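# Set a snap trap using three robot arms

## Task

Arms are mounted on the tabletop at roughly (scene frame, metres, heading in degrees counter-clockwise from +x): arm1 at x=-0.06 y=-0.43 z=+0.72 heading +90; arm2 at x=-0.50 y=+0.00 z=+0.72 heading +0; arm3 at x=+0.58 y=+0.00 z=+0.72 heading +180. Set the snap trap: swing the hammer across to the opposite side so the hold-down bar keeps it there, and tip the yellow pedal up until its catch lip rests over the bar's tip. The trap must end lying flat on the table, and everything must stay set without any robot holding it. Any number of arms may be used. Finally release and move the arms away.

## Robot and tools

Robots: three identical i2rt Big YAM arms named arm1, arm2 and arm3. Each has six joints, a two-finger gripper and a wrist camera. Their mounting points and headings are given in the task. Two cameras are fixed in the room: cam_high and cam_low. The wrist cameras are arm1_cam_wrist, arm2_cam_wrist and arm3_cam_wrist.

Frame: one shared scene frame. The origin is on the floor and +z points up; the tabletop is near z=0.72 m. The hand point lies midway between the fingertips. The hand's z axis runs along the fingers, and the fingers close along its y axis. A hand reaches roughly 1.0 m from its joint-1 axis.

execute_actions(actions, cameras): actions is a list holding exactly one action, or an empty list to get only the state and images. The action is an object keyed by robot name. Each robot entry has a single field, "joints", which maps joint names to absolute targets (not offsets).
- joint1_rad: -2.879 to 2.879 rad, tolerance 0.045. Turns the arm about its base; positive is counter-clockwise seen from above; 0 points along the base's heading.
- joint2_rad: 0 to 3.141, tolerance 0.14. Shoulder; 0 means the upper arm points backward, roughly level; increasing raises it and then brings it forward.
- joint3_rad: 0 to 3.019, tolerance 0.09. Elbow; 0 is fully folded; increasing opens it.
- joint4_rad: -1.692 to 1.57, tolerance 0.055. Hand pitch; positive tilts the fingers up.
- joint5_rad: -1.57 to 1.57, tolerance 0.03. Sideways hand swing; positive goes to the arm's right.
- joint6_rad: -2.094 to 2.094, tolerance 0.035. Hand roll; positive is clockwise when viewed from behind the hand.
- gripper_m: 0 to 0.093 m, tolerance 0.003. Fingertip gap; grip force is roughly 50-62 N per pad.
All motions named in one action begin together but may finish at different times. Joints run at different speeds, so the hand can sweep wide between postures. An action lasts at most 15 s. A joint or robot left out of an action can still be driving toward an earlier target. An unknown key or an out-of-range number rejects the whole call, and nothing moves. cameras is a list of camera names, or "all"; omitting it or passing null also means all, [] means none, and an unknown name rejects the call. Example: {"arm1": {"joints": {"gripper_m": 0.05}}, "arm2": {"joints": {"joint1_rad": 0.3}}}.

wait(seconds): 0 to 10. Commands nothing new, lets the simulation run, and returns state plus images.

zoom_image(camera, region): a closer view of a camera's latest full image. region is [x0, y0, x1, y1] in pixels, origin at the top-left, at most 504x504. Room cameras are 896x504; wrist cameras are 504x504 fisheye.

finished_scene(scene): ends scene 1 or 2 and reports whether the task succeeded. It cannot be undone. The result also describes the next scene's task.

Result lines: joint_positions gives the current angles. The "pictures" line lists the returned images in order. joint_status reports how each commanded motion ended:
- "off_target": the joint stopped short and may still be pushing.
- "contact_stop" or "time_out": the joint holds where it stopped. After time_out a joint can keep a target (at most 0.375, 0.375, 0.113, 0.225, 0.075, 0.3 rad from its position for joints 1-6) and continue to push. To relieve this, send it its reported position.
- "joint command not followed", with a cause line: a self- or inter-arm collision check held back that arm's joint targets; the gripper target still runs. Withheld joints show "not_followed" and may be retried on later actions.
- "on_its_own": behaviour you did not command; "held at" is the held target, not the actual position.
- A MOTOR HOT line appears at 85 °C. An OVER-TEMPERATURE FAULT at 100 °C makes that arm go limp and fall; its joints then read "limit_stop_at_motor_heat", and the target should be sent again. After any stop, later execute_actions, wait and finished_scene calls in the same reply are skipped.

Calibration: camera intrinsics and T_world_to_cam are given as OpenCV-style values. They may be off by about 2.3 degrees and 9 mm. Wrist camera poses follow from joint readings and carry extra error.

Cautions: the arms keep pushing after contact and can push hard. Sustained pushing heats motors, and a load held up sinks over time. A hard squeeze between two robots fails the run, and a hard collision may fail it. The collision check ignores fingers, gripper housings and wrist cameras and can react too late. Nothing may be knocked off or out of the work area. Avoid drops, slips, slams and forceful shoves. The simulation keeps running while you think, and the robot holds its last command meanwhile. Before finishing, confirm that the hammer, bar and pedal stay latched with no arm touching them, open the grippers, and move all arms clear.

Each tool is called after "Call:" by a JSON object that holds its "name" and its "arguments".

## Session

Call:
{"name": "execute_actions", "arguments": {"actions": []}}

Scene clock: 0.00 s.
Motor temperatures (°C, as the motors report them): arm1=[27 25 28 27 28 25] | arm2=[28 27 31 26 27 25] | arm3=[28 27 28 25 27 24]
arm1.joint_positions: joint1_rad=+0.001 joint2_rad=+0.454 joint3_rad=+1.479 joint4_rad=-1.526 joint5_rad=-0.001 joint6_rad=+0.012 gripper_m=+0.095
arm1.joint_status: not commanded
arm1.hand: x=-0.0490 y=-0.3049 z=+1.3467 quat_wxyz=(-0.361, +0.592, -0.624, -0.360) (m; scene frame)
arm2.joint_positions: joint1_rad=+0.010 joint2_rad=+0.437 joint3_rad=+1.449 joint4_rad=-1.521 joint5_rad=+0.000 joint6_rad=-0.007 gripper_m=+0.095
arm2.joint_status: not commanded
arm2.hand: x=-0.3716 y=+0.0075 z=+1.3304 quat_wxyz=(-0.503, +0.019, -0.864, -0.004) (m; scene frame)
arm3.joint_positions: joint1_rad=-0.010 joint2_rad=+0.436 joint3_rad=+1.467 joint4_rad=-1.532 joint5_rad=-0.016 joint6_rad=-0.003 gripper_m=+0.094
arm3.joint_status: not commanded
arm3.hand: x=+0.4609 y=+0.0072 z=+1.2946 quat_wxyz=(-0.010, -0.860, +0.002, +0.510) (m; scene frame)
pictures: arm1_cam_wrist, arm2_cam_wrist, arm3_cam_wrist, cam_high, cam_low
Images, in order (width x height): arm1_cam_wrist 504x504, arm2_cam_wrist 504x504, arm3_cam_wrist 504x504, cam_high 896x504, cam_low 896x504.

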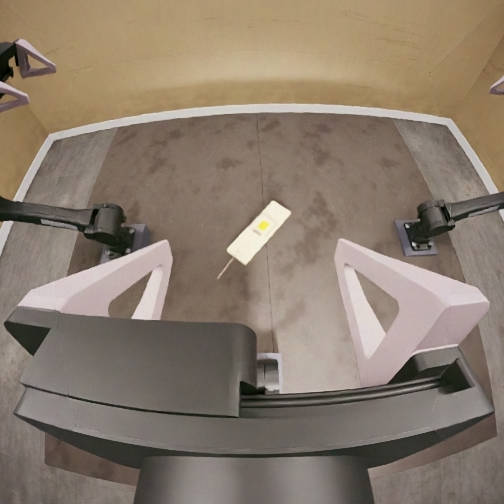

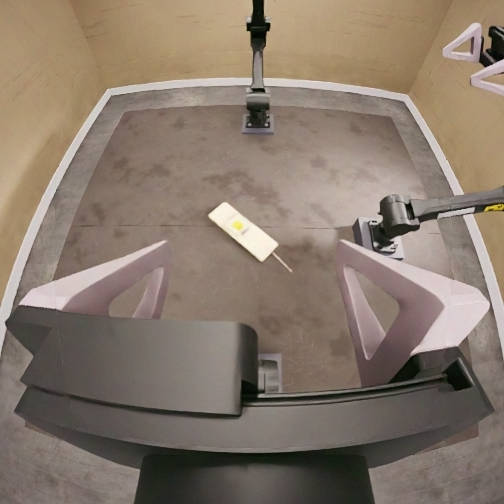

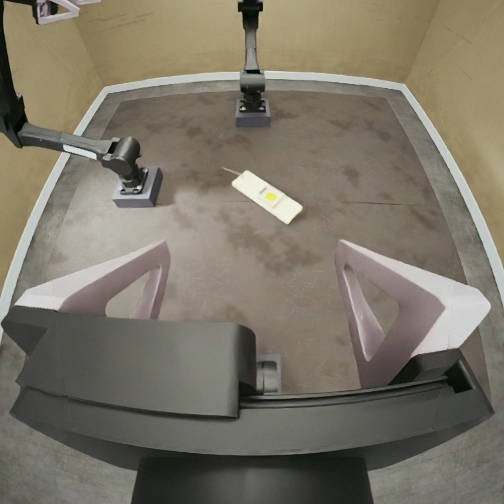

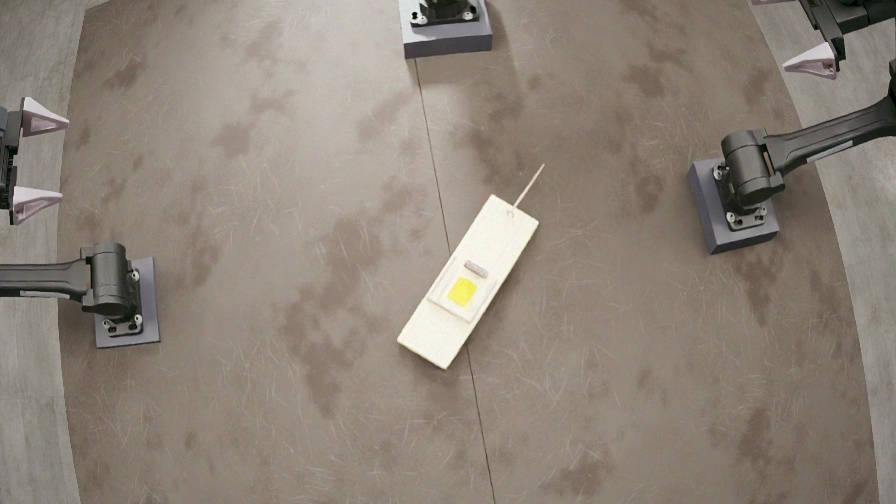

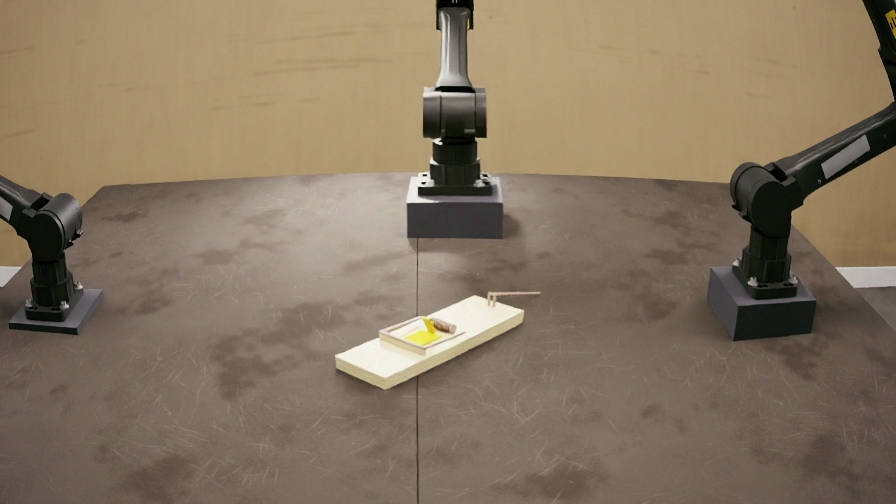

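Call:
{"name": "execute_actions", "arguments": {"actions": [{"arm3":{"joints":{"joint1_rad":-0.20,"joint2_rad":1.89,"joint3_rad":1.45,"joint4_rad":-1.10,"joint5_rad":0.0,"joint6_rad":-1.06}},"arm1":{"joints":{"joint1_rad":0.1,"joint2_rad":0.9,"joint3_rad":0.4,"joint4_rad":-0.5,"joint5_rad":-0.05,"joint6_rad":-0.085,"gripper_m":0.02}},"arm2":{"joints":{"joint1_rad":0.3,"joint2_rad":0.9,"joint3_rad":0.3,"joint4_rad":-0.1,"gripper_m":0.0}}}], "cameras": ["arm3_cam_wrist","cam_high","cam_low"]}}

Scene clock: 28.50 s.
Motor temperatures (°C, as the motors report them): arm1=[27 25 30 27 28 25] | arm2=[28 27 33 26 27 25] | arm3=[28 27 29 25 27 24]
arm1.joint_positions: joint1_rad=+0.097 joint2_rad=+0.908 joint3_rad=+0.404 joint4_rad=-0.519 joint5_rad=-0.048 joint6_rad=-0.077 gripper_m=+0.020
arm1.joint_status: all done
arm1.hand: x=-0.0852 y=-0.1263 z=+0.8576 quat_wxyz=(-0.173, +0.729, -0.629, -0.210) (m; scene frame)
arm2.joint_positions: joint1_rad=+0.296 joint2_rad=+0.910 joint3_rad=+0.295 joint4_rad=-0.115 joint5_rad=+0.000 joint6_rad=-0.007 gripper_m=+0.001
arm2.joint_status: all done
arm2.hand: x=-0.1779 y=+0.1058 z=+0.8591 quat_wxyz=(-0.400, +0.149, -0.902, -0.061) (m; scene frame)
arm3.joint_positions: joint1_rad=-0.189 joint2_rad=+1.906 joint3_rad=+1.437 joint4_rad=-1.106 joint5_rad=-0.002 joint6_rad=-1.048 gripper_m=+0.094
arm3.joint_status: all done
arm3.hand: x=+0.0397 y=+0.1037 z=+0.7788 quat_wxyz=(-0.009, -0.909, -0.417, +0.002) (m; scene frame)
pictures: arm3_cam_wrist, cam_high, cam_low
camera_calibration (this result's frames):
arm3_cam_wrist: T_world_to_cam=[[-0.759185, 0.65087, -0.00266072, -0.036247], [0.530184, 0.620776, 0.577531, -0.526265], [0.377549, 0.437042, -0.816364, 0.698798], [0, 0, 0, 1]] pos_world=[-0.0123316, 0.0448805, 0.874311]
Images, in order (width x height): arm3_cam_wrist 504x504, cam_high 896x504, cam_low 896x504.

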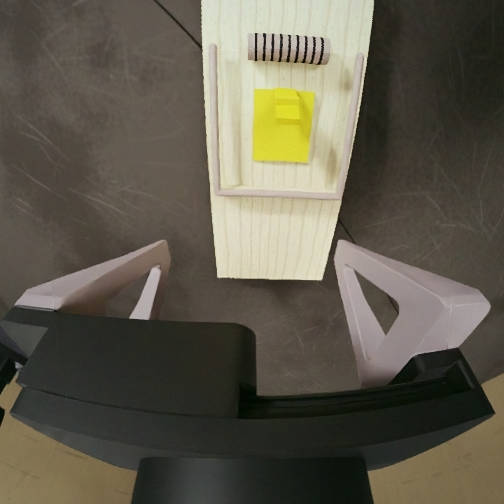

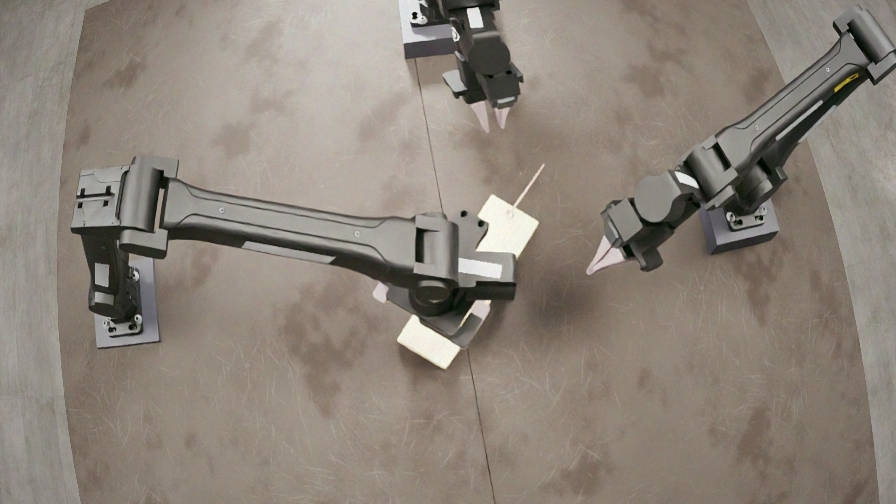

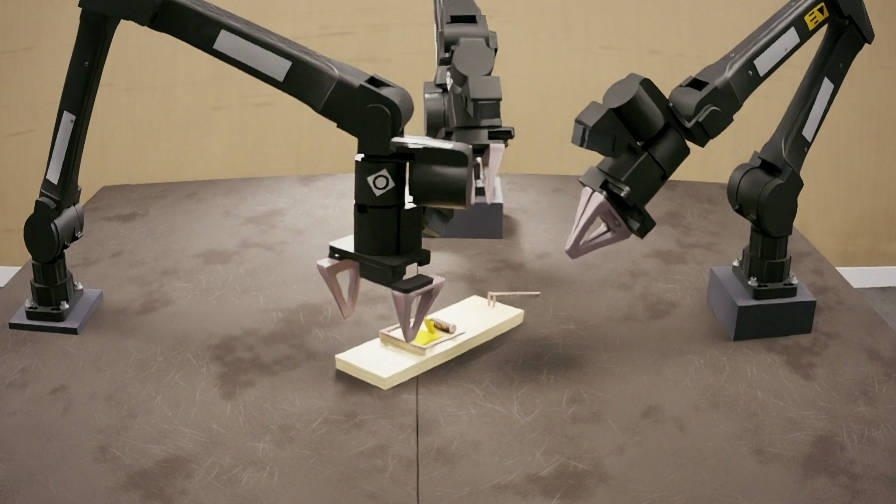

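Call:
{"name": "execute_actions", "arguments": {"actions": [{"arm3":{"joints":{"joint1_rad":-0.215}}}]}}

Scene clock: 65.30 s.
Motor temperatures (°C, as the motors report them): arm1=[27 25 30 27 28 25] | arm2=[28 27 34 26 27 25] | arm3=[28 29 30 25 27 24]
arm1.joint_positions: joint1_rad=+0.097 joint2_rad=+0.908 joint3_rad=+0.404 joint4_rad=-0.519 joint5_rad=-0.048 joint6_rad=-0.077 gripper_m=+0.020
arm1.joint_status: not commanded
arm1.hand: x=-0.0852 y=-0.1263 z=+0.8576 quat_wxyz=(-0.173, +0.729, -0.629, -0.210) (m; scene frame)
arm2.joint_positions: joint1_rad=+0.296 joint2_rad=+0.910 joint3_rad=+0.295 joint4_rad=-0.115 joint5_rad=+0.000 joint6_rad=-0.007 gripper_m=+0.001
arm2.joint_status: not commanded
arm2.hand: x=-0.1779 y=+0.1058 z=+0.8591 quat_wxyz=(-0.400, +0.149, -0.902, -0.061) (m; scene frame)
arm3.joint_positions: joint1_rad=-0.204 joint2_rad=+1.906 joint3_rad=+1.437 joint4_rad=-1.106 joint5_rad=-0.002 joint6_rad=-1.048 gripper_m=+0.094
arm3.joint_status: all done
arm3.hand: x=+0.0413 y=+0.1118 z=+0.7787 quat_wxyz=(-0.009, -0.912, -0.410, +0.002) (m; scene frame)
pictures: arm1_cam_wrist, arm2_cam_wrist, arm3_cam_wrist, cam_high, cam_low
camera_calibration (this result's frames):
arm1_cam_wrist: T_world_to_cam=[[0.990311, 0.138721, -0.00630631, 0.109926], [0.138806, -0.98756, 0.0738791, -0.171395], [0.00402073, -0.0740387, -0.997247, 0.972071], [0, 0, 0, 1]] pos_world=[-0.088979, -0.112541, 0.982751]
arm2_cam_wrist: T_world_to_cam=[[0.308542, -0.951199, -0.00465032, 0.158687], [-0.929617, -0.300498, -0.213339, 0.0586388], [0.20153, 0.0701469, -0.976967, 0.994254], [0, 0, 0, 1]] pos_world=[-0.194822, 0.0988197, 0.984601]
arm3_cam_wrist: T_world_to_cam=[[-0.749923, 0.661519, -0.00282487, -0.0417068], [0.538771, 0.613238, 0.577637, -0.531616], [0.38385, 0.431662, -0.816289, 0.694872], [0, 0, 0, 1]] pos_world=[-0.0115843, 0.0536476, 0.87418]
Images, in order (width x height): arm1_cam_wrist 504x504, arm2_cam_wrist 504x504, arm3_cam_wrist 504x504, cam_high 896x504, cam_low 896x504.

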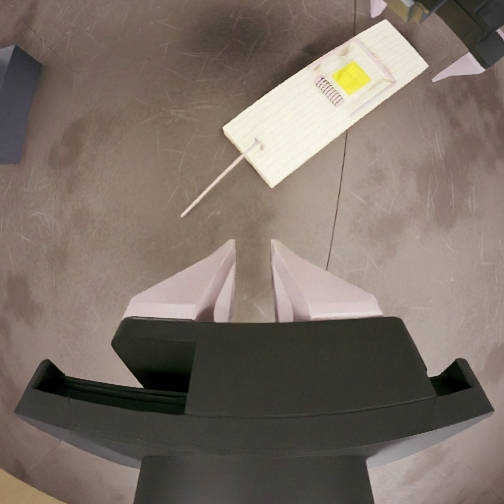

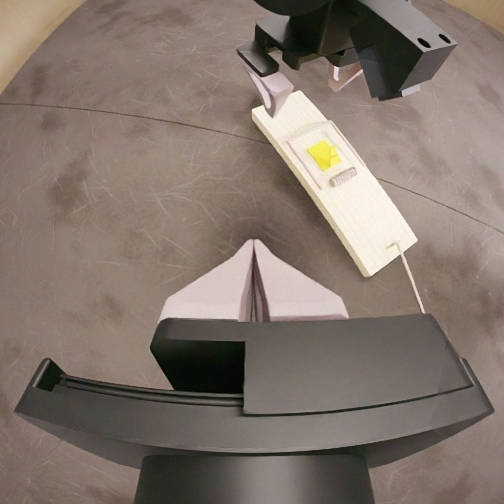

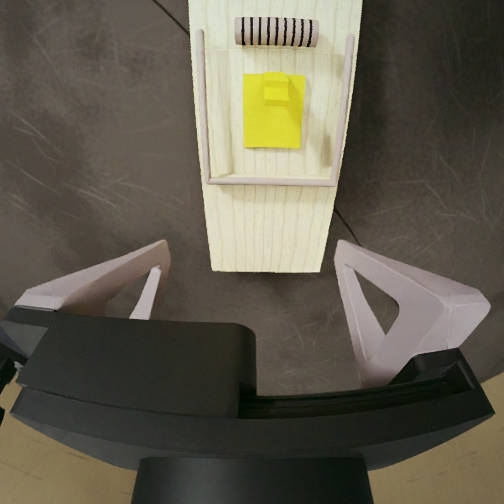

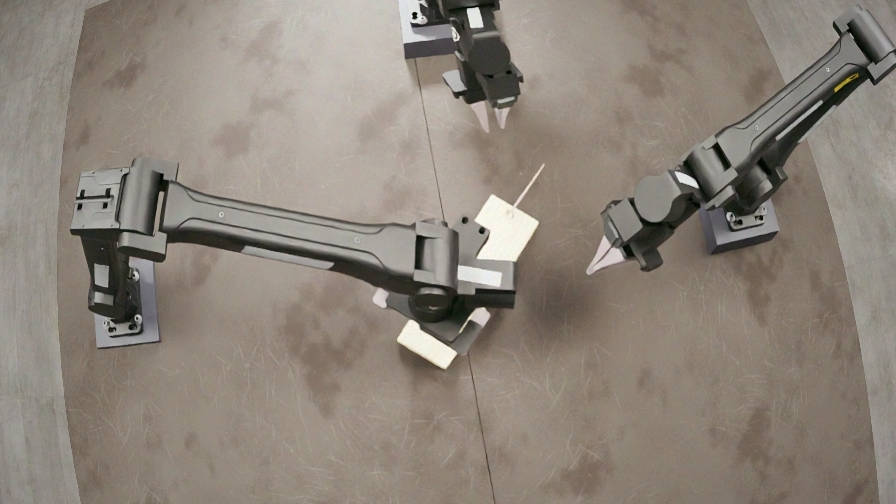

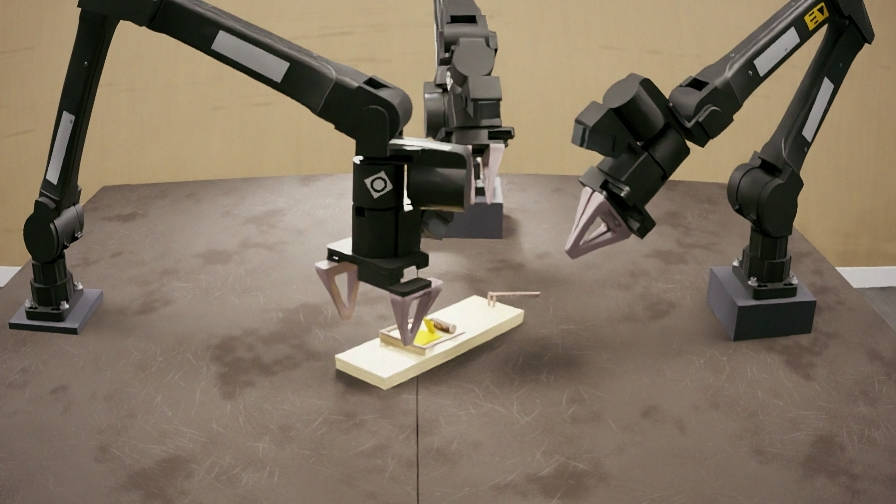

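Call:
{"name": "execute_actions", "arguments": {"actions": [{"arm3":{"joints":{"joint1_rad":-0.224,"joint2_rad":1.935,"joint3_rad":1.48,"joint4_rad":-1.09}},"arm2":{"joints":{"joint2_rad":0.7}},"arm1":{"joints":{"joint2_rad":0.7}}}], "cameras": ["arm3_cam_wrist"]}}

Scene clock: 84.07 s.
Motor temperatures (°C, as the motors report them): arm1=[27 25 31 27 28 25] | arm2=[28 27 34 26 27 25] | arm3=[28 29 31 25 27 24]
arm1.joint_positions: joint1_rad=+0.097 joint2_rad=+0.694 joint3_rad=+0.404 joint4_rad=-0.518 joint5_rad=-0.048 joint6_rad=-0.077 gripper_m=+0.020
arm1.joint_status: all done
arm1.hand: x=-0.0848 y=-0.1212 z=+0.9189 quat_wxyz=(-0.246, +0.704, -0.604, -0.281) (m; scene frame)
arm2.joint_positions: joint1_rad=+0.296 joint2_rad=+0.697 joint3_rad=+0.295 joint4_rad=-0.112 joint5_rad=+0.000 joint6_rad=-0.007 gripper_m=+0.001
arm2.joint_status: all done
arm2.hand: x=-0.1751 y=+0.1070 z=+0.9276 quat_wxyz=(-0.495, +0.141, -0.854, -0.076) (m; scene frame)
arm3.joint_positions: joint1_rad=-0.211 joint2_rad=+1.940 joint3_rad=+1.437 joint4_rad=-1.101 joint5_rad=-0.002 joint6_rad=-1.048 gripper_m=+0.094
arm3.joint_status: all done
arm3.hand: x=+0.0440 y=+0.1150 z=+0.7609 quat_wxyz=(-0.017, -0.913, -0.407, -0.010) (m; scene frame)
pictures: arm3_cam_wrist
camera_calibration (this result's frames):
arm3_cam_wrist: T_world_to_cam=[[-0.744961, 0.666531, -0.0277353, -0.023754], [0.526559, 0.613029, 0.589009, -0.532858], [0.409595, 0.424184, -0.807651, 0.6711], [0, 0, 0, 1]] pos_world=[-0.0119939, 0.0578197, 0.855213]
Images, in order (width x height): arm3_cam_wrist 504x504.

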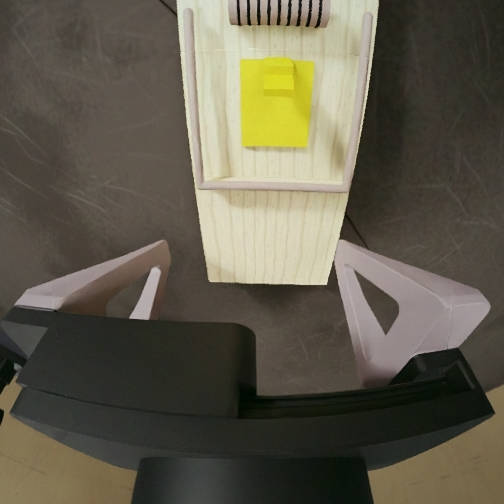

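Call:
{"name": "execute_actions", "arguments": {"actions": [{"arm3":{"joints":{"joint1_rad":-0.23,"joint3_rad":1.51,"joint4_rad":-1.06}}}], "cameras": ["arm3_cam_wrist"]}}

Scene clock: 89.53 s.
Motor temperatures (°C, as the motors report them): arm1=[27 25 31 27 28 25] | arm2=[28 27 35 26 27 25] | arm3=[28 29 31 25 27 24]
arm1.joint_positions: joint1_rad=+0.097 joint2_rad=+0.694 joint3_rad=+0.404 joint4_rad=-0.518 joint5_rad=-0.048 joint6_rad=-0.077 gripper_m=+0.020
arm1.joint_status: not commanded
arm1.hand: x=-0.0848 y=-0.1212 z=+0.9189 quat_wxyz=(-0.246, +0.704, -0.604, -0.281) (m; scene frame)
arm2.joint_positions: joint1_rad=+0.296 joint2_rad=+0.697 joint3_rad=+0.295 joint4_rad=-0.112 joint5_rad=+0.000 joint6_rad=-0.007 gripper_m=+0.001
arm2.joint_status: not commanded
arm2.hand: x=-0.1751 y=+0.1070 z=+0.9276 quat_wxyz=(-0.495, +0.141, -0.854, -0.076) (m; scene frame)
arm3.joint_positions: joint1_rad=-0.217 joint2_rad=+1.940 joint3_rad=+1.457 joint4_rad=-1.071 joint5_rad=-0.002 joint6_rad=-1.048 gripper_m=+0.094
arm3.joint_status: all done
arm3.hand: x=+0.0289 y=+0.1216 z=+0.7675 quat_wxyz=(-0.002, -0.915, -0.404, +0.011) (m; scene frame)
pictures: arm3_cam_wrist
camera_calibration (this result's frames):
arm3_cam_wrist: T_world_to_cam=[[-0.740919, 0.671398, 0.0162251, -0.0736712], [0.55915, 0.603305, 0.56866, -0.517002], [0.372009, 0.430403, -0.822413, 0.691461], [0, 0, 0, 1]] pos_world=[-0.022732, 0.063766, 0.86386]
Images, in order (width x height): arm3_cam_wrist 504x504.

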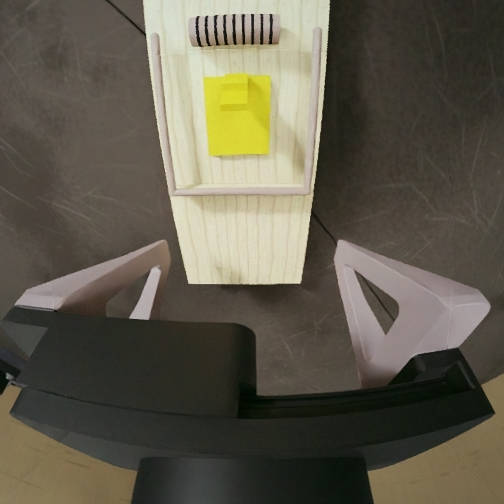

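Call:
{"name": "execute_actions", "arguments": {"actions": [{"arm3":{"joints":{"joint2_rad":1.96,"joint3_rad":1.43,"joint4_rad":-1.03}}}], "cameras": ["arm3_cam_wrist"]}}

Scene clock: 96.43 s.
Motor temperatures (°C, as the motors report them): arm1=[27 25 31 27 28 25] | arm2=[28 27 35 26 27 25] | arm3=[28 29 32 25 27 24]
arm1.joint_positions: joint1_rad=+0.097 joint2_rad=+0.694 joint3_rad=+0.404 joint4_rad=-0.518 joint5_rad=-0.048 joint6_rad=-0.077 gripper_m=+0.020
arm1.joint_status: not commanded
arm1.hand: x=-0.0848 y=-0.1212 z=+0.9189 quat_wxyz=(-0.246, +0.704, -0.604, -0.281) (m; scene frame)
arm2.joint_positions: joint1_rad=+0.296 joint2_rad=+0.697 joint3_rad=+0.295 joint4_rad=-0.112 joint5_rad=+0.000 joint6_rad=-0.007 gripper_m=+0.001
arm2.joint_status: not commanded
arm2.hand: x=-0.1751 y=+0.1070 z=+0.9276 quat_wxyz=(-0.495, +0.141, -0.854, -0.076) (m; scene frame)
arm3.joint_positions: joint1_rad=-0.217 joint2_rad=+1.963 joint3_rad=+1.429 joint4_rad=-1.040 joint5_rad=-0.002 joint6_rad=-1.048 gripper_m=+0.094
arm3.joint_status: all done
arm3.hand: x=+0.0356 y=+0.1198 z=+0.7460 quat_wxyz=(-0.008, -0.915, -0.404, +0.003) (m; scene frame)
pictures: arm3_cam_wrist
camera_calibration (this result's frames):
arm3_cam_wrist: T_world_to_cam=[[-0.741266, 0.67121, -0.00131807, -0.0540413], [0.547659, 0.605952, 0.576968, -0.513555], [0.388065, 0.426965, -0.816766, 0.667709], [0, 0, 0, 1]] pos_world=[-0.0179208, 0.0623747, 0.841595]
Images, in order (width x height): arm3_cam_wrist 504x504.

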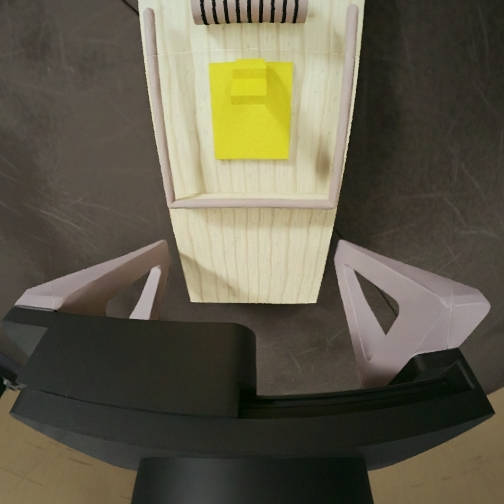

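Centred.

Call:
{"name": "execute_actions", "arguments": {"actions": [{"arm3":{"joints":{"joint2_rad":1.978,"joint3_rad":1.418,"joint4_rad":-1.0}}}], "cameras": []}}

Call:
{"name": "execute_actions", "arguments": {"actions": [{"arm3":{"joints":{"gripper_m":0.07}}}], "cameras": ["arm3_cam_wrist","cam_low"]}}

Scene clock: 103.80 s.
Motor temperatures (°C, as the motors report them): arm1=[27 25 31 27 28 25] | arm2=[28 27 35 26 27 25] | arm3=[28 29 31 25 27 24]
arm1.joint_positions: joint1_rad=+0.097 joint2_rad=+0.694 joint3_rad=+0.404 joint4_rad=-0.518 joint5_rad=-0.048 joint6_rad=-0.077 gripper_m=+0.020
arm1.joint_status: not commanded
arm1.hand: x=-0.0848 y=-0.1212 z=+0.9189 quat_wxyz=(-0.246, +0.704, -0.604, -0.281) (m; scene frame)
arm2.joint_positions: joint1_rad=+0.296 joint2_rad=+0.697 joint3_rad=+0.295 joint4_rad=-0.112 joint5_rad=+0.000 joint6_rad=-0.007 gripper_m=+0.001
arm2.joint_status: not commanded
arm2.hand: x=-0.1751 y=+0.1070 z=+0.9276 quat_wxyz=(-0.495, +0.141, -0.854, -0.076) (m; scene frame)
arm3.joint_positions: joint1_rad=-0.217 joint2_rad=+1.976 joint3_rad=+1.421 joint4_rad=-1.011 joint5_rad=-0.002 joint6_rad=-1.049 gripper_m=+0.094
arm3.joint_status: all done
arm3.hand: x=+0.0339 y=+0.1201 z=+0.7358 quat_wxyz=(-0.006, -0.914, -0.405, +0.005) (m; scene frame)
pictures: none
No camera images: the call's "cameras" was empty. Leave "cameras" out to get every camera's image.

Scene clock: 104.30 s.
Motor temperatures (°C, as the motors report them): arm1=[27 25 31 27 28 25] | arm2=[28 27 35 26 27 25] | arm3=[28 29 31 25 27 24]
arm1.joint_positions: joint1_rad=+0.097 joint2_rad=+0.694 joint3_rad=+0.404 joint4_rad=-0.518 joint5_rad=-0.048 joint6_rad=-0.077 gripper_m=+0.020
arm1.joint_status: not commanded
arm1.hand: x=-0.0848 y=-0.1212 z=+0.9189 quat_wxyz=(-0.246, +0.704, -0.604, -0.281) (m; scene frame)
arm2.joint_positions: joint1_rad=+0.296 joint2_rad=+0.697 joint3_rad=+0.295 joint4_rad=-0.112 joint5_rad=+0.000 joint6_rad=-0.007 gripper_m=+0.001
arm2.joint_status: not commanded
arm2.hand: x=-0.1751 y=+0.1070 z=+0.9276 quat_wxyz=(-0.495, +0.141, -0.854, -0.076) (m; scene frame)
arm3.joint_positions: joint1_rad=-0.217 joint2_rad=+1.976 joint3_rad=+1.420 joint4_rad=-1.010 joint5_rad=-0.001 joint6_rad=-1.050 gripper_m=+0.079
arm3.joint_status: gripper_m off_target (ended at +0.079, target +0.070)
arm3.hand: x=+0.0339 y=+0.1202 z=+0.7356 quat_wxyz=(-0.006, -0.914, -0.405, +0.005) (m; scene frame)
pictures: arm3_cam_wrist, cam_low
camera_calibration (this result's frames):
arm3_cam_wrist: T_world_to_cam=[[-0.742199, 0.670156, 0.00570374, -0.0605677], [0.551011, 0.605358, 0.574394, -0.505002], [0.381481, 0.429457, -0.818559, 0.661], [0, 0, 0, 1]] pos_world=[-0.0188503, 0.0624251, 0.831484]
Images, in order (width x height): arm3_cam_wrist 504x504, cam_low 896x504.

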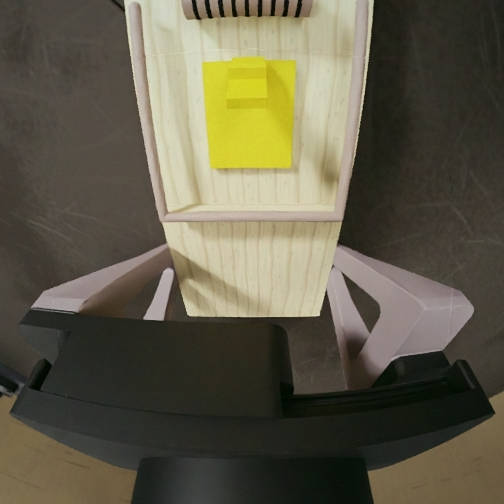

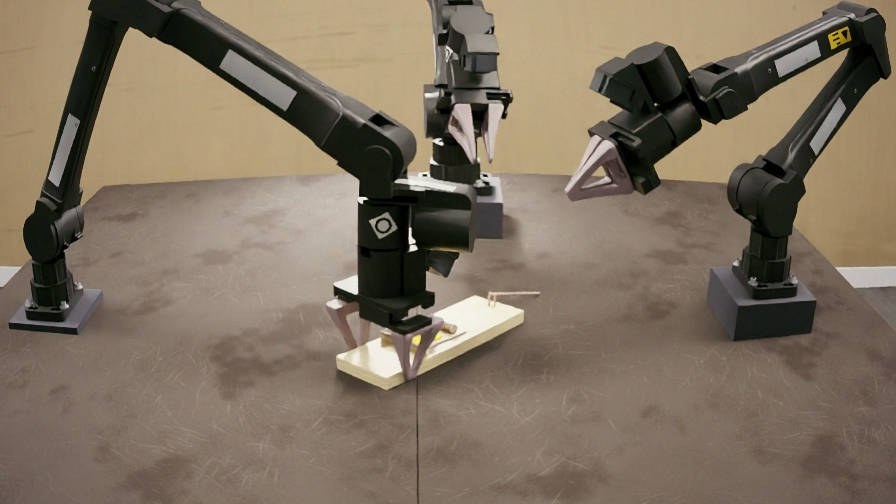

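Call:
{"name": "execute_actions", "arguments": {"actions": [{"arm3":{"joints":{"joint2_rad":1.94,"joint4_rad":-1.04}}}], "cameras": []}}

Call:
{"name": "execute_actions", "arguments": {"actions": [{"arm3":{"joints":{"joint1_rad":0.1,"joint2_rad":1.83,"joint3_rad":1.229,"joint4_rad":-0.96,"joint6_rad":0.32}}}], "cameras": ["cam_high","cam_low"]}}

Scene clock: 118.33 s.
Motor temperatures (°C, as the motors report them): arm1=[27 25 31 27 28 25] | arm2=[28 27 35 26 27 25] | arm3=[28 29 30 25 27 24]
arm1.joint_positions: joint1_rad=+0.097 joint2_rad=+0.694 joint3_rad=+0.404 joint4_rad=-0.518 joint5_rad=-0.048 joint6_rad=-0.077 gripper_m=+0.020
arm1.joint_status: not commanded
arm1.hand: x=-0.0848 y=-0.1212 z=+0.9189 quat_wxyz=(-0.246, +0.704, -0.604, -0.281) (m; scene frame)
arm2.joint_positions: joint1_rad=+0.296 joint2_rad=+0.697 joint3_rad=+0.295 joint4_rad=-0.112 joint5_rad=+0.000 joint6_rad=-0.007 gripper_m=+0.001
arm2.joint_status: not commanded
arm2.hand: x=-0.1751 y=+0.1070 z=+0.9276 quat_wxyz=(-0.495, +0.141, -0.854, -0.076) (m; scene frame)
arm3.joint_positions: joint1_rad=-0.217 joint2_rad=+1.971 joint3_rad=+1.418 joint4_rad=-1.029 joint5_rad=-0.001 joint6_rad=-1.050 gripper_m=+0.079
arm3.joint_status: all done
arm3.hand: x=+0.0386 y=+0.1192 z=+0.7379 quat_wxyz=(-0.010, -0.914, -0.405, -0.001) (m; scene frame)
pictures: none
No camera images: the call's "cameras" was empty. Leave "cameras" out to get every camera's image.

Scene clock: 120.40 s.
Motor temperatures (°C, as the motors report them): arm1=[27 25 31 27 28 25] | arm2=[28 27 35 26 27 25] | arm3=[28 29 30 25 27 24]
arm1.joint_positions: joint1_rad=+0.097 joint2_rad=+0.694 joint3_rad=+0.404 joint4_rad=-0.518 joint5_rad=-0.048 joint6_rad=-0.077 gripper_m=+0.020
arm1.joint_status: not commanded
arm1.hand: x=-0.0848 y=-0.1212 z=+0.9189 quat_wxyz=(-0.246, +0.704, -0.604, -0.281) (m; scene frame)
arm2.joint_positions: joint1_rad=+0.296 joint2_rad=+0.697 joint3_rad=+0.295 joint4_rad=-0.112 joint5_rad=+0.000 joint6_rad=-0.007 gripper_m=+0.001
arm2.joint_status: not commanded
arm2.hand: x=-0.1751 y=+0.1070 z=+0.9276 quat_wxyz=(-0.495, +0.141, -0.854, -0.076) (m; scene frame)
arm3.joint_positions: joint1_rad=+0.112 joint2_rad=+1.850 joint3_rad=+1.225 joint4_rad=-0.968 joint5_rad=-0.003 joint6_rad=+0.299 gripper_m=+0.079
arm3.joint_status: all done
arm3.hand: x=+0.0876 y=-0.0554 z=+0.7404 quat_wxyz=(-0.007, -0.996, +0.093, -0.012) (m; scene frame)
pictures: cam_high, cam_low
Images, in order (width x height): cam_high 896x504, cam_low 896x504.

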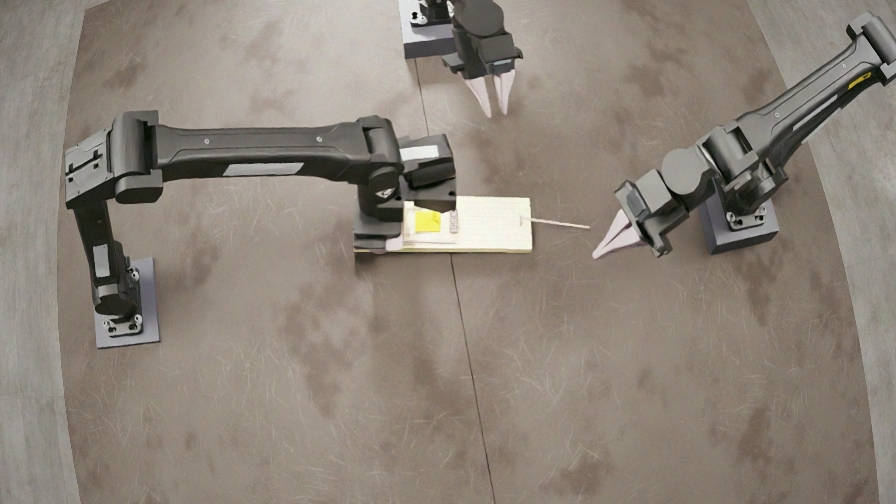

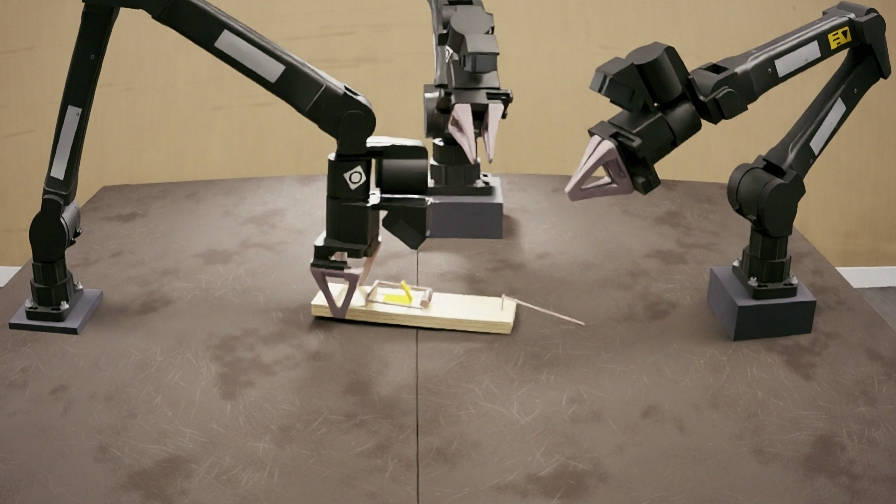

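Call:
{"name": "execute_actions", "arguments": {"actions": [{"arm3":{"joints":{"joint1_rad":0.082,"joint2_rad":1.86,"joint4_rad":-0.94,"joint6_rad":0.335}}}], "cameras": ["arm1_cam_wrist","cam_high"]}}

Scene clock: 127.40 s.
Motor temperatures (°C, as the motors report them): arm1=[27 25 31 27 28 25] | arm2=[28 27 36 26 27 25] | arm3=[28 29 30 25 27 24]
arm1.joint_positions: joint1_rad=+0.097 joint2_rad=+0.694 joint3_rad=+0.404 joint4_rad=-0.518 joint5_rad=-0.048 joint6_rad=-0.077 gripper_m=+0.020
arm1.joint_status: not commanded
arm1.hand: x=-0.0848 y=-0.1212 z=+0.9189 quat_wxyz=(-0.246, +0.704, -0.604, -0.281) (m; scene frame)
arm2.joint_positions: joint1_rad=+0.296 joint2_rad=+0.697 joint3_rad=+0.295 joint4_rad=-0.112 joint5_rad=+0.000 joint6_rad=-0.007 gripper_m=+0.001
arm2.joint_status: not commanded
arm2.hand: x=-0.1751 y=+0.1070 z=+0.9276 quat_wxyz=(-0.495, +0.141, -0.854, -0.076) (m; scene frame)
arm3.joint_positions: joint1_rad=+0.097 joint2_rad=+1.859 joint3_rad=+1.225 joint4_rad=-0.947 joint5_rad=-0.003 joint6_rad=+0.314 gripper_m=+0.079
arm3.joint_status: all done
arm3.hand: x=+0.0826 y=-0.0485 z=+0.7360 quat_wxyz=(-0.008, -0.994, +0.108, -0.006) (m; scene frame)
pictures: arm1_cam_wrist, cam_high
camera_calibration (this result's frames):
arm1_cam_wrist: T_world_to_cam=[[0.990665, 0.135923, 0.0104242, 0.0935488], [0.136044, -0.980859, -0.139315, 0.0256021], [-0.00871144, 0.139433, -0.990193, 1.0519], [0, 0, 0, 1]] pos_world=[-0.0869949, -0.134272, 1.04417]
Images, in order (width x height): arm1_cam_wrist 504x504, cam_high 896x504.

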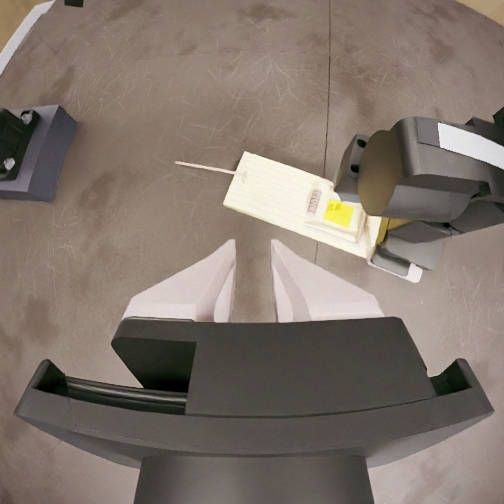

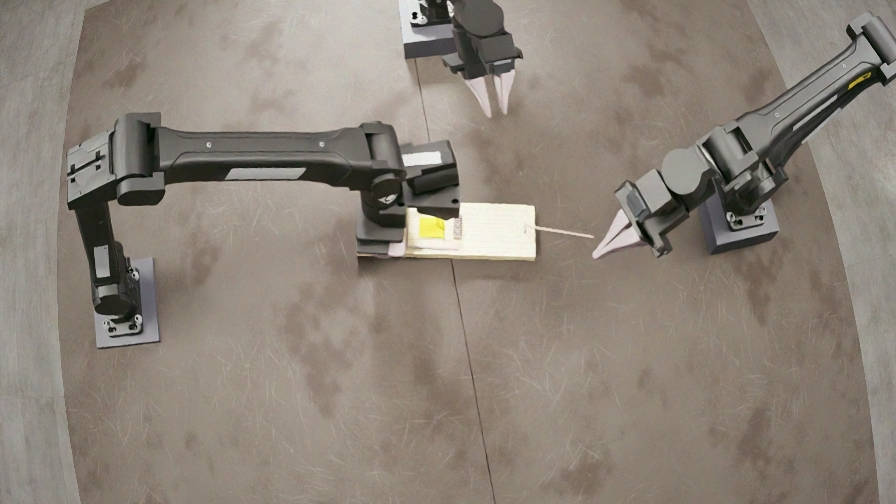

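Call:
{"name": "execute_actions", "arguments": {"actions": [{"arm3":{"joints":{"gripper_m":0.093}}}], "cameras": []}}

Call:
{"name": "execute_actions", "arguments": {"actions": [{"arm3":{"joints":{"joint2_rad":1.6,"joint4_rad":-1.1}}}], "cameras": []}}

Call:
{"name": "execute_actions", "arguments": {"actions": [{"arm3":{"joints":{"joint1_rad":0.25,"joint2_rad":1.5,"joint3_rad":0.49,"joint4_rad":0.6,"joint5_rad":0.385,"joint6_rad":0.24}}}], "cameras": ["cam_high"]}}

Call:
{"name": "execute_actions", "arguments": {"actions": [{"arm3":{"joints":{"joint2_rad":1.65}},"arm2":{"joints":{"joint1_rad":0.02,"joint2_rad":1.4,"joint3_rad":0.41,"joint4_rad":0.265}}}]}}

Scene clock: 140.30 s.
Motor temperatures (°C, as the motors report them): arm1=[27 25 32 27 28 25] | arm2=[28 27 36 26 27 25] | arm3=[28 29 30 25 27 25]
arm1.joint_positions: joint1_rad=+0.097 joint2_rad=+0.694 joint3_rad=+0.404 joint4_rad=-0.518 joint5_rad=-0.048 joint6_rad=-0.077 gripper_m=+0.020
arm1.joint_status: not commanded
arm1.hand: x=-0.0848 y=-0.1212 z=+0.9189 quat_wxyz=(-0.246, +0.704, -0.604, -0.281) (m; scene frame)
arm2.joint_positions: joint1_rad=+0.296 joint2_rad=+0.697 joint3_rad=+0.295 joint4_rad=-0.112 joint5_rad=+0.000 joint6_rad=-0.007 gripper_m=+0.001
arm2.joint_status: not commanded
arm2.hand: x=-0.1751 y=+0.1070 z=+0.9276 quat_wxyz=(-0.495, +0.141, -0.854, -0.076) (m; scene frame)
arm3.joint_positions: joint1_rad=+0.097 joint2_rad=+1.859 joint3_rad=+1.225 joint4_rad=-0.947 joint5_rad=-0.002 joint6_rad=+0.323 gripper_m=+0.093
arm3.joint_status: all done
arm3.hand: x=+0.0826 y=-0.0484 z=+0.7360 quat_wxyz=(-0.008, -0.994, +0.112, -0.006) (m; scene frame)
pictures: none
No camera images: the call's "cameras" was empty. Leave "cameras" out to get every camera's image.

Scene clock: 141.57 s.
Motor temperatures (°C, as the motors report them): arm1=[27 25 32 27 28 25] | arm2=[28 27 36 26 27 25] | arm3=[28 29 30 25 27 25]
arm1.joint_positions: joint1_rad=+0.097 joint2_rad=+0.694 joint3_rad=+0.404 joint4_rad=-0.518 joint5_rad=-0.048 joint6_rad=-0.077 gripper_m=+0.020
arm1.joint_status: not commanded
arm1.hand: x=-0.0848 y=-0.1212 z=+0.9189 quat_wxyz=(-0.246, +0.704, -0.604, -0.281) (m; scene frame)
arm2.joint_positions: joint1_rad=+0.296 joint2_rad=+0.697 joint3_rad=+0.295 joint4_rad=-0.112 joint5_rad=+0.000 joint6_rad=-0.007 gripper_m=+0.001
arm2.joint_status: not commanded
arm2.hand: x=-0.1751 y=+0.1070 z=+0.9276 quat_wxyz=(-0.495, +0.141, -0.854, -0.076) (m; scene frame)
arm3.joint_positions: joint1_rad=+0.097 joint2_rad=+1.604 joint3_rad=+1.220 joint4_rad=-1.090 joint5_rad=-0.002 joint6_rad=+0.323 gripper_m=+0.093
arm3.joint_status: all done
arm3.hand: x=+0.1024 y=-0.0447 z=+0.8525 quat_wxyz=(-0.019, -0.992, +0.113, +0.046) (m; scene frame)
pictures: none
No camera images: the call's "cameras" was empty. Leave "cameras" out to get every camera's image.

Scene clock: 143.47 s.
Motor temperatures (°C, as the motors report them): arm1=[27 25 32 28 28 25] | arm2=[28 27 36 26 27 25] | arm3=[28 29 30 25 27 25]
arm1.joint_positions: joint1_rad=+0.097 joint2_rad=+0.694 joint3_rad=+0.404 joint4_rad=-0.518 joint5_rad=-0.048 joint6_rad=-0.077 gripper_m=+0.020
arm1.joint_status: not commanded
arm1.hand: x=-0.0848 y=-0.1212 z=+0.9189 quat_wxyz=(-0.246, +0.704, -0.604, -0.281) (m; scene frame)
arm2.joint_positions: joint1_rad=+0.296 joint2_rad=+0.697 joint3_rad=+0.295 joint4_rad=-0.112 joint5_rad=+0.000 joint6_rad=-0.007 gripper_m=+0.001
arm2.joint_status: not commanded
arm2.hand: x=-0.1751 y=+0.1070 z=+0.9276 quat_wxyz=(-0.495, +0.141, -0.854, -0.076) (m; scene frame)
arm3.joint_positions: joint1_rad=+0.258 joint2_rad=+1.507 joint3_rad=+0.483 joint4_rad=+0.579 joint5_rad=+0.387 joint6_rad=+0.252 gripper_m=+0.093
arm3.joint_status: all done
arm3.hand: x=+0.1044 y=-0.0572 z=+0.8201 quat_wxyz=(+0.019, -0.830, +0.104, +0.547) (m; scene frame)
pictures: cam_high
Images, in order (width x height): cam_high 896x504.

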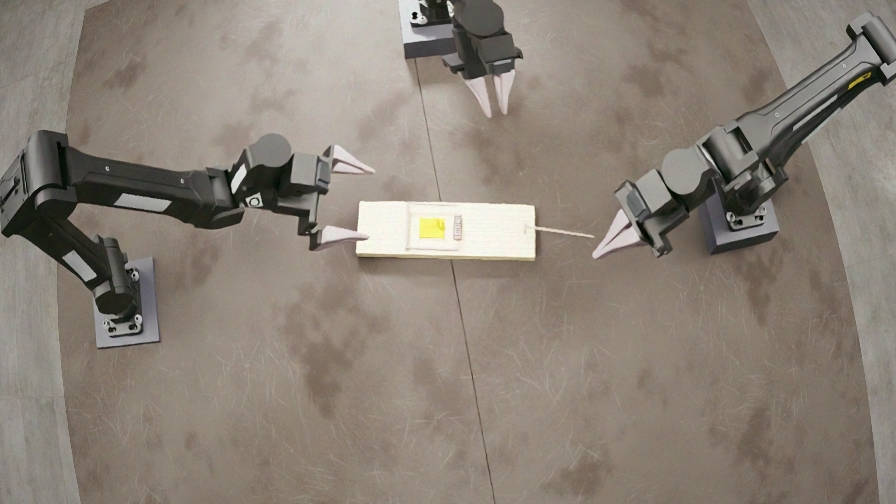

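Scene clock: 144.83 s.
Motor temperatures (°C, as the motors report them): arm1=[27 25 32 28 28 25] | arm2=[28 27 36 26 27 25] | arm3=[28 29 30 25 27 25]
arm1.joint_positions: joint1_rad=+0.097 joint2_rad=+0.694 joint3_rad=+0.404 joint4_rad=-0.518 joint5_rad=-0.048 joint6_rad=-0.077 gripper_m=+0.020
arm1.joint_status: not commanded
arm1.hand: x=-0.0848 y=-0.1212 z=+0.9189 quat_wxyz=(-0.246, +0.704, -0.604, -0.281) (m; scene frame)
arm2.joint_positions: joint1_rad=+0.022 joint2_rad=+1.389 joint3_rad=+0.395 joint4_rad=+0.250 joint5_rad=+0.000 joint6_rad=-0.007 gripper_m=+0.001
arm2.joint_status: all done
arm2.hand: x=-0.0910 y=+0.0176 z=+0.8004 quat_wxyz=(-0.398, +0.024, -0.917, -0.004) (m; scene frame)
arm3.joint_positions: joint1_rad=+0.258 joint2_rad=+1.664 joint3_rad=+0.483 joint4_rad=+0.585 joint5_rad=+0.387 joint6_rad=+0.252 gripper_m=+0.093
arm3.joint_status: all done
arm3.hand: x=+0.1156 y=-0.0552 z=+0.7513 quat_wxyz=(+0.042, -0.867, +0.091, +0.487) (m; scene frame)
pictures: arm1_cam_wrist, arm2_cam_wrist, arm3_cam_wrist, cam_high, cam_low
camera_calibration (this result's frames):
arm1_cam_wrist: T_world_to_cam=[[0.990665, 0.135923, 0.0104242, 0.0935488], [0.136044, -0.980859, -0.139315, 0.0256021], [-0.00871144, 0.139433, -0.990193, 1.0519], [0, 0, 0, 1]] pos_world=[-0.0869949, -0.134272, 1.04417]
arm2_cam_wrist: T_world_to_cam=[[0.0396299, -0.999211, -0.00244969, 0.0222928], [-0.979052, -0.0383401, -0.199968, 0.0805767], [0.199717, 0.0103231, -0.979799, 0.928689], [0, 0, 0, 1]] pos_world=[-0.107469, 0.0157776, 0.926096]
arm3_cam_wrist: T_world_to_cam=[[0.206205, 0.978478, -0.00777776, 0.0350449], [0.902243, -0.193204, -0.385524, 0.183614], [-0.378729, 0.0724797, -0.922665, 0.864339], [0, 0, 0, 1]] pos_world=[0.15446, -0.0614627, 0.868556]
Images, in order (width x height): arm1_cam_wrist 504x504, arm2_cam_wrist 504x504, arm3_cam_wrist 504x504, cam_high 896x504, cam_low 896x504.

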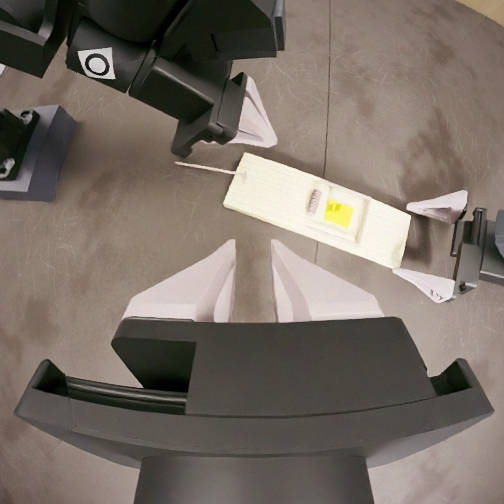

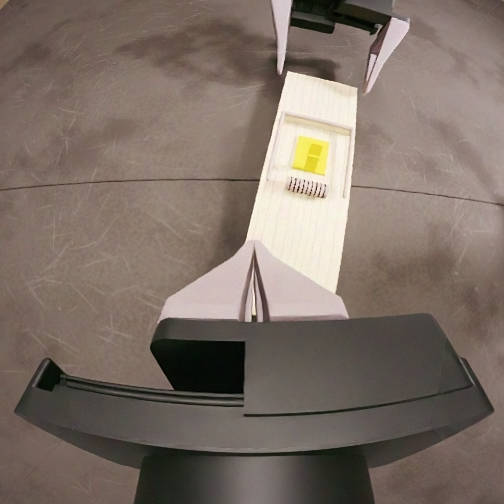

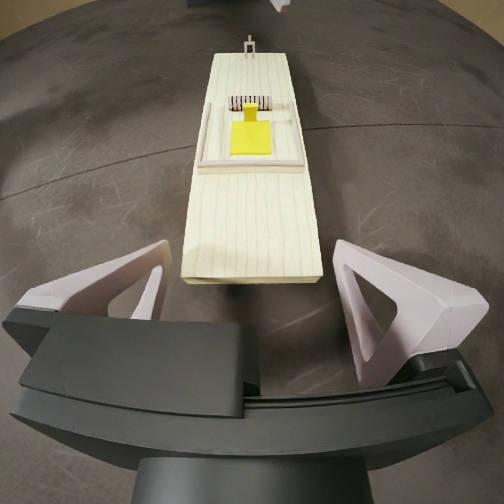

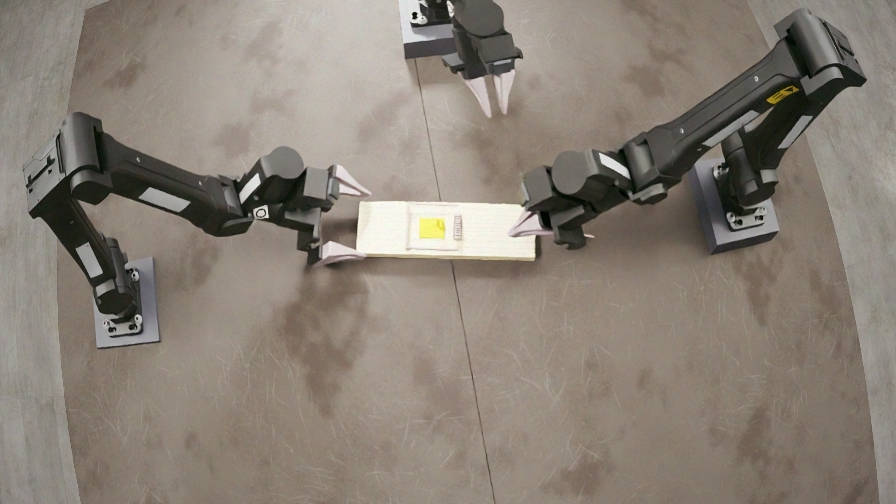

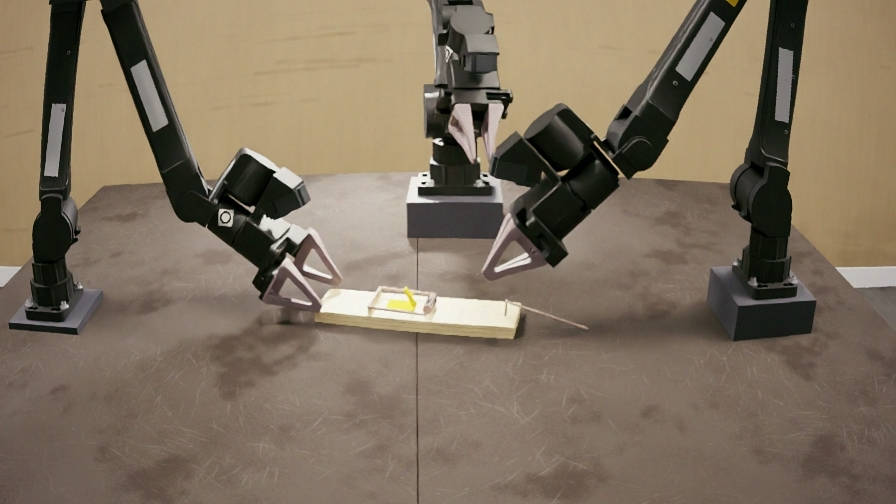

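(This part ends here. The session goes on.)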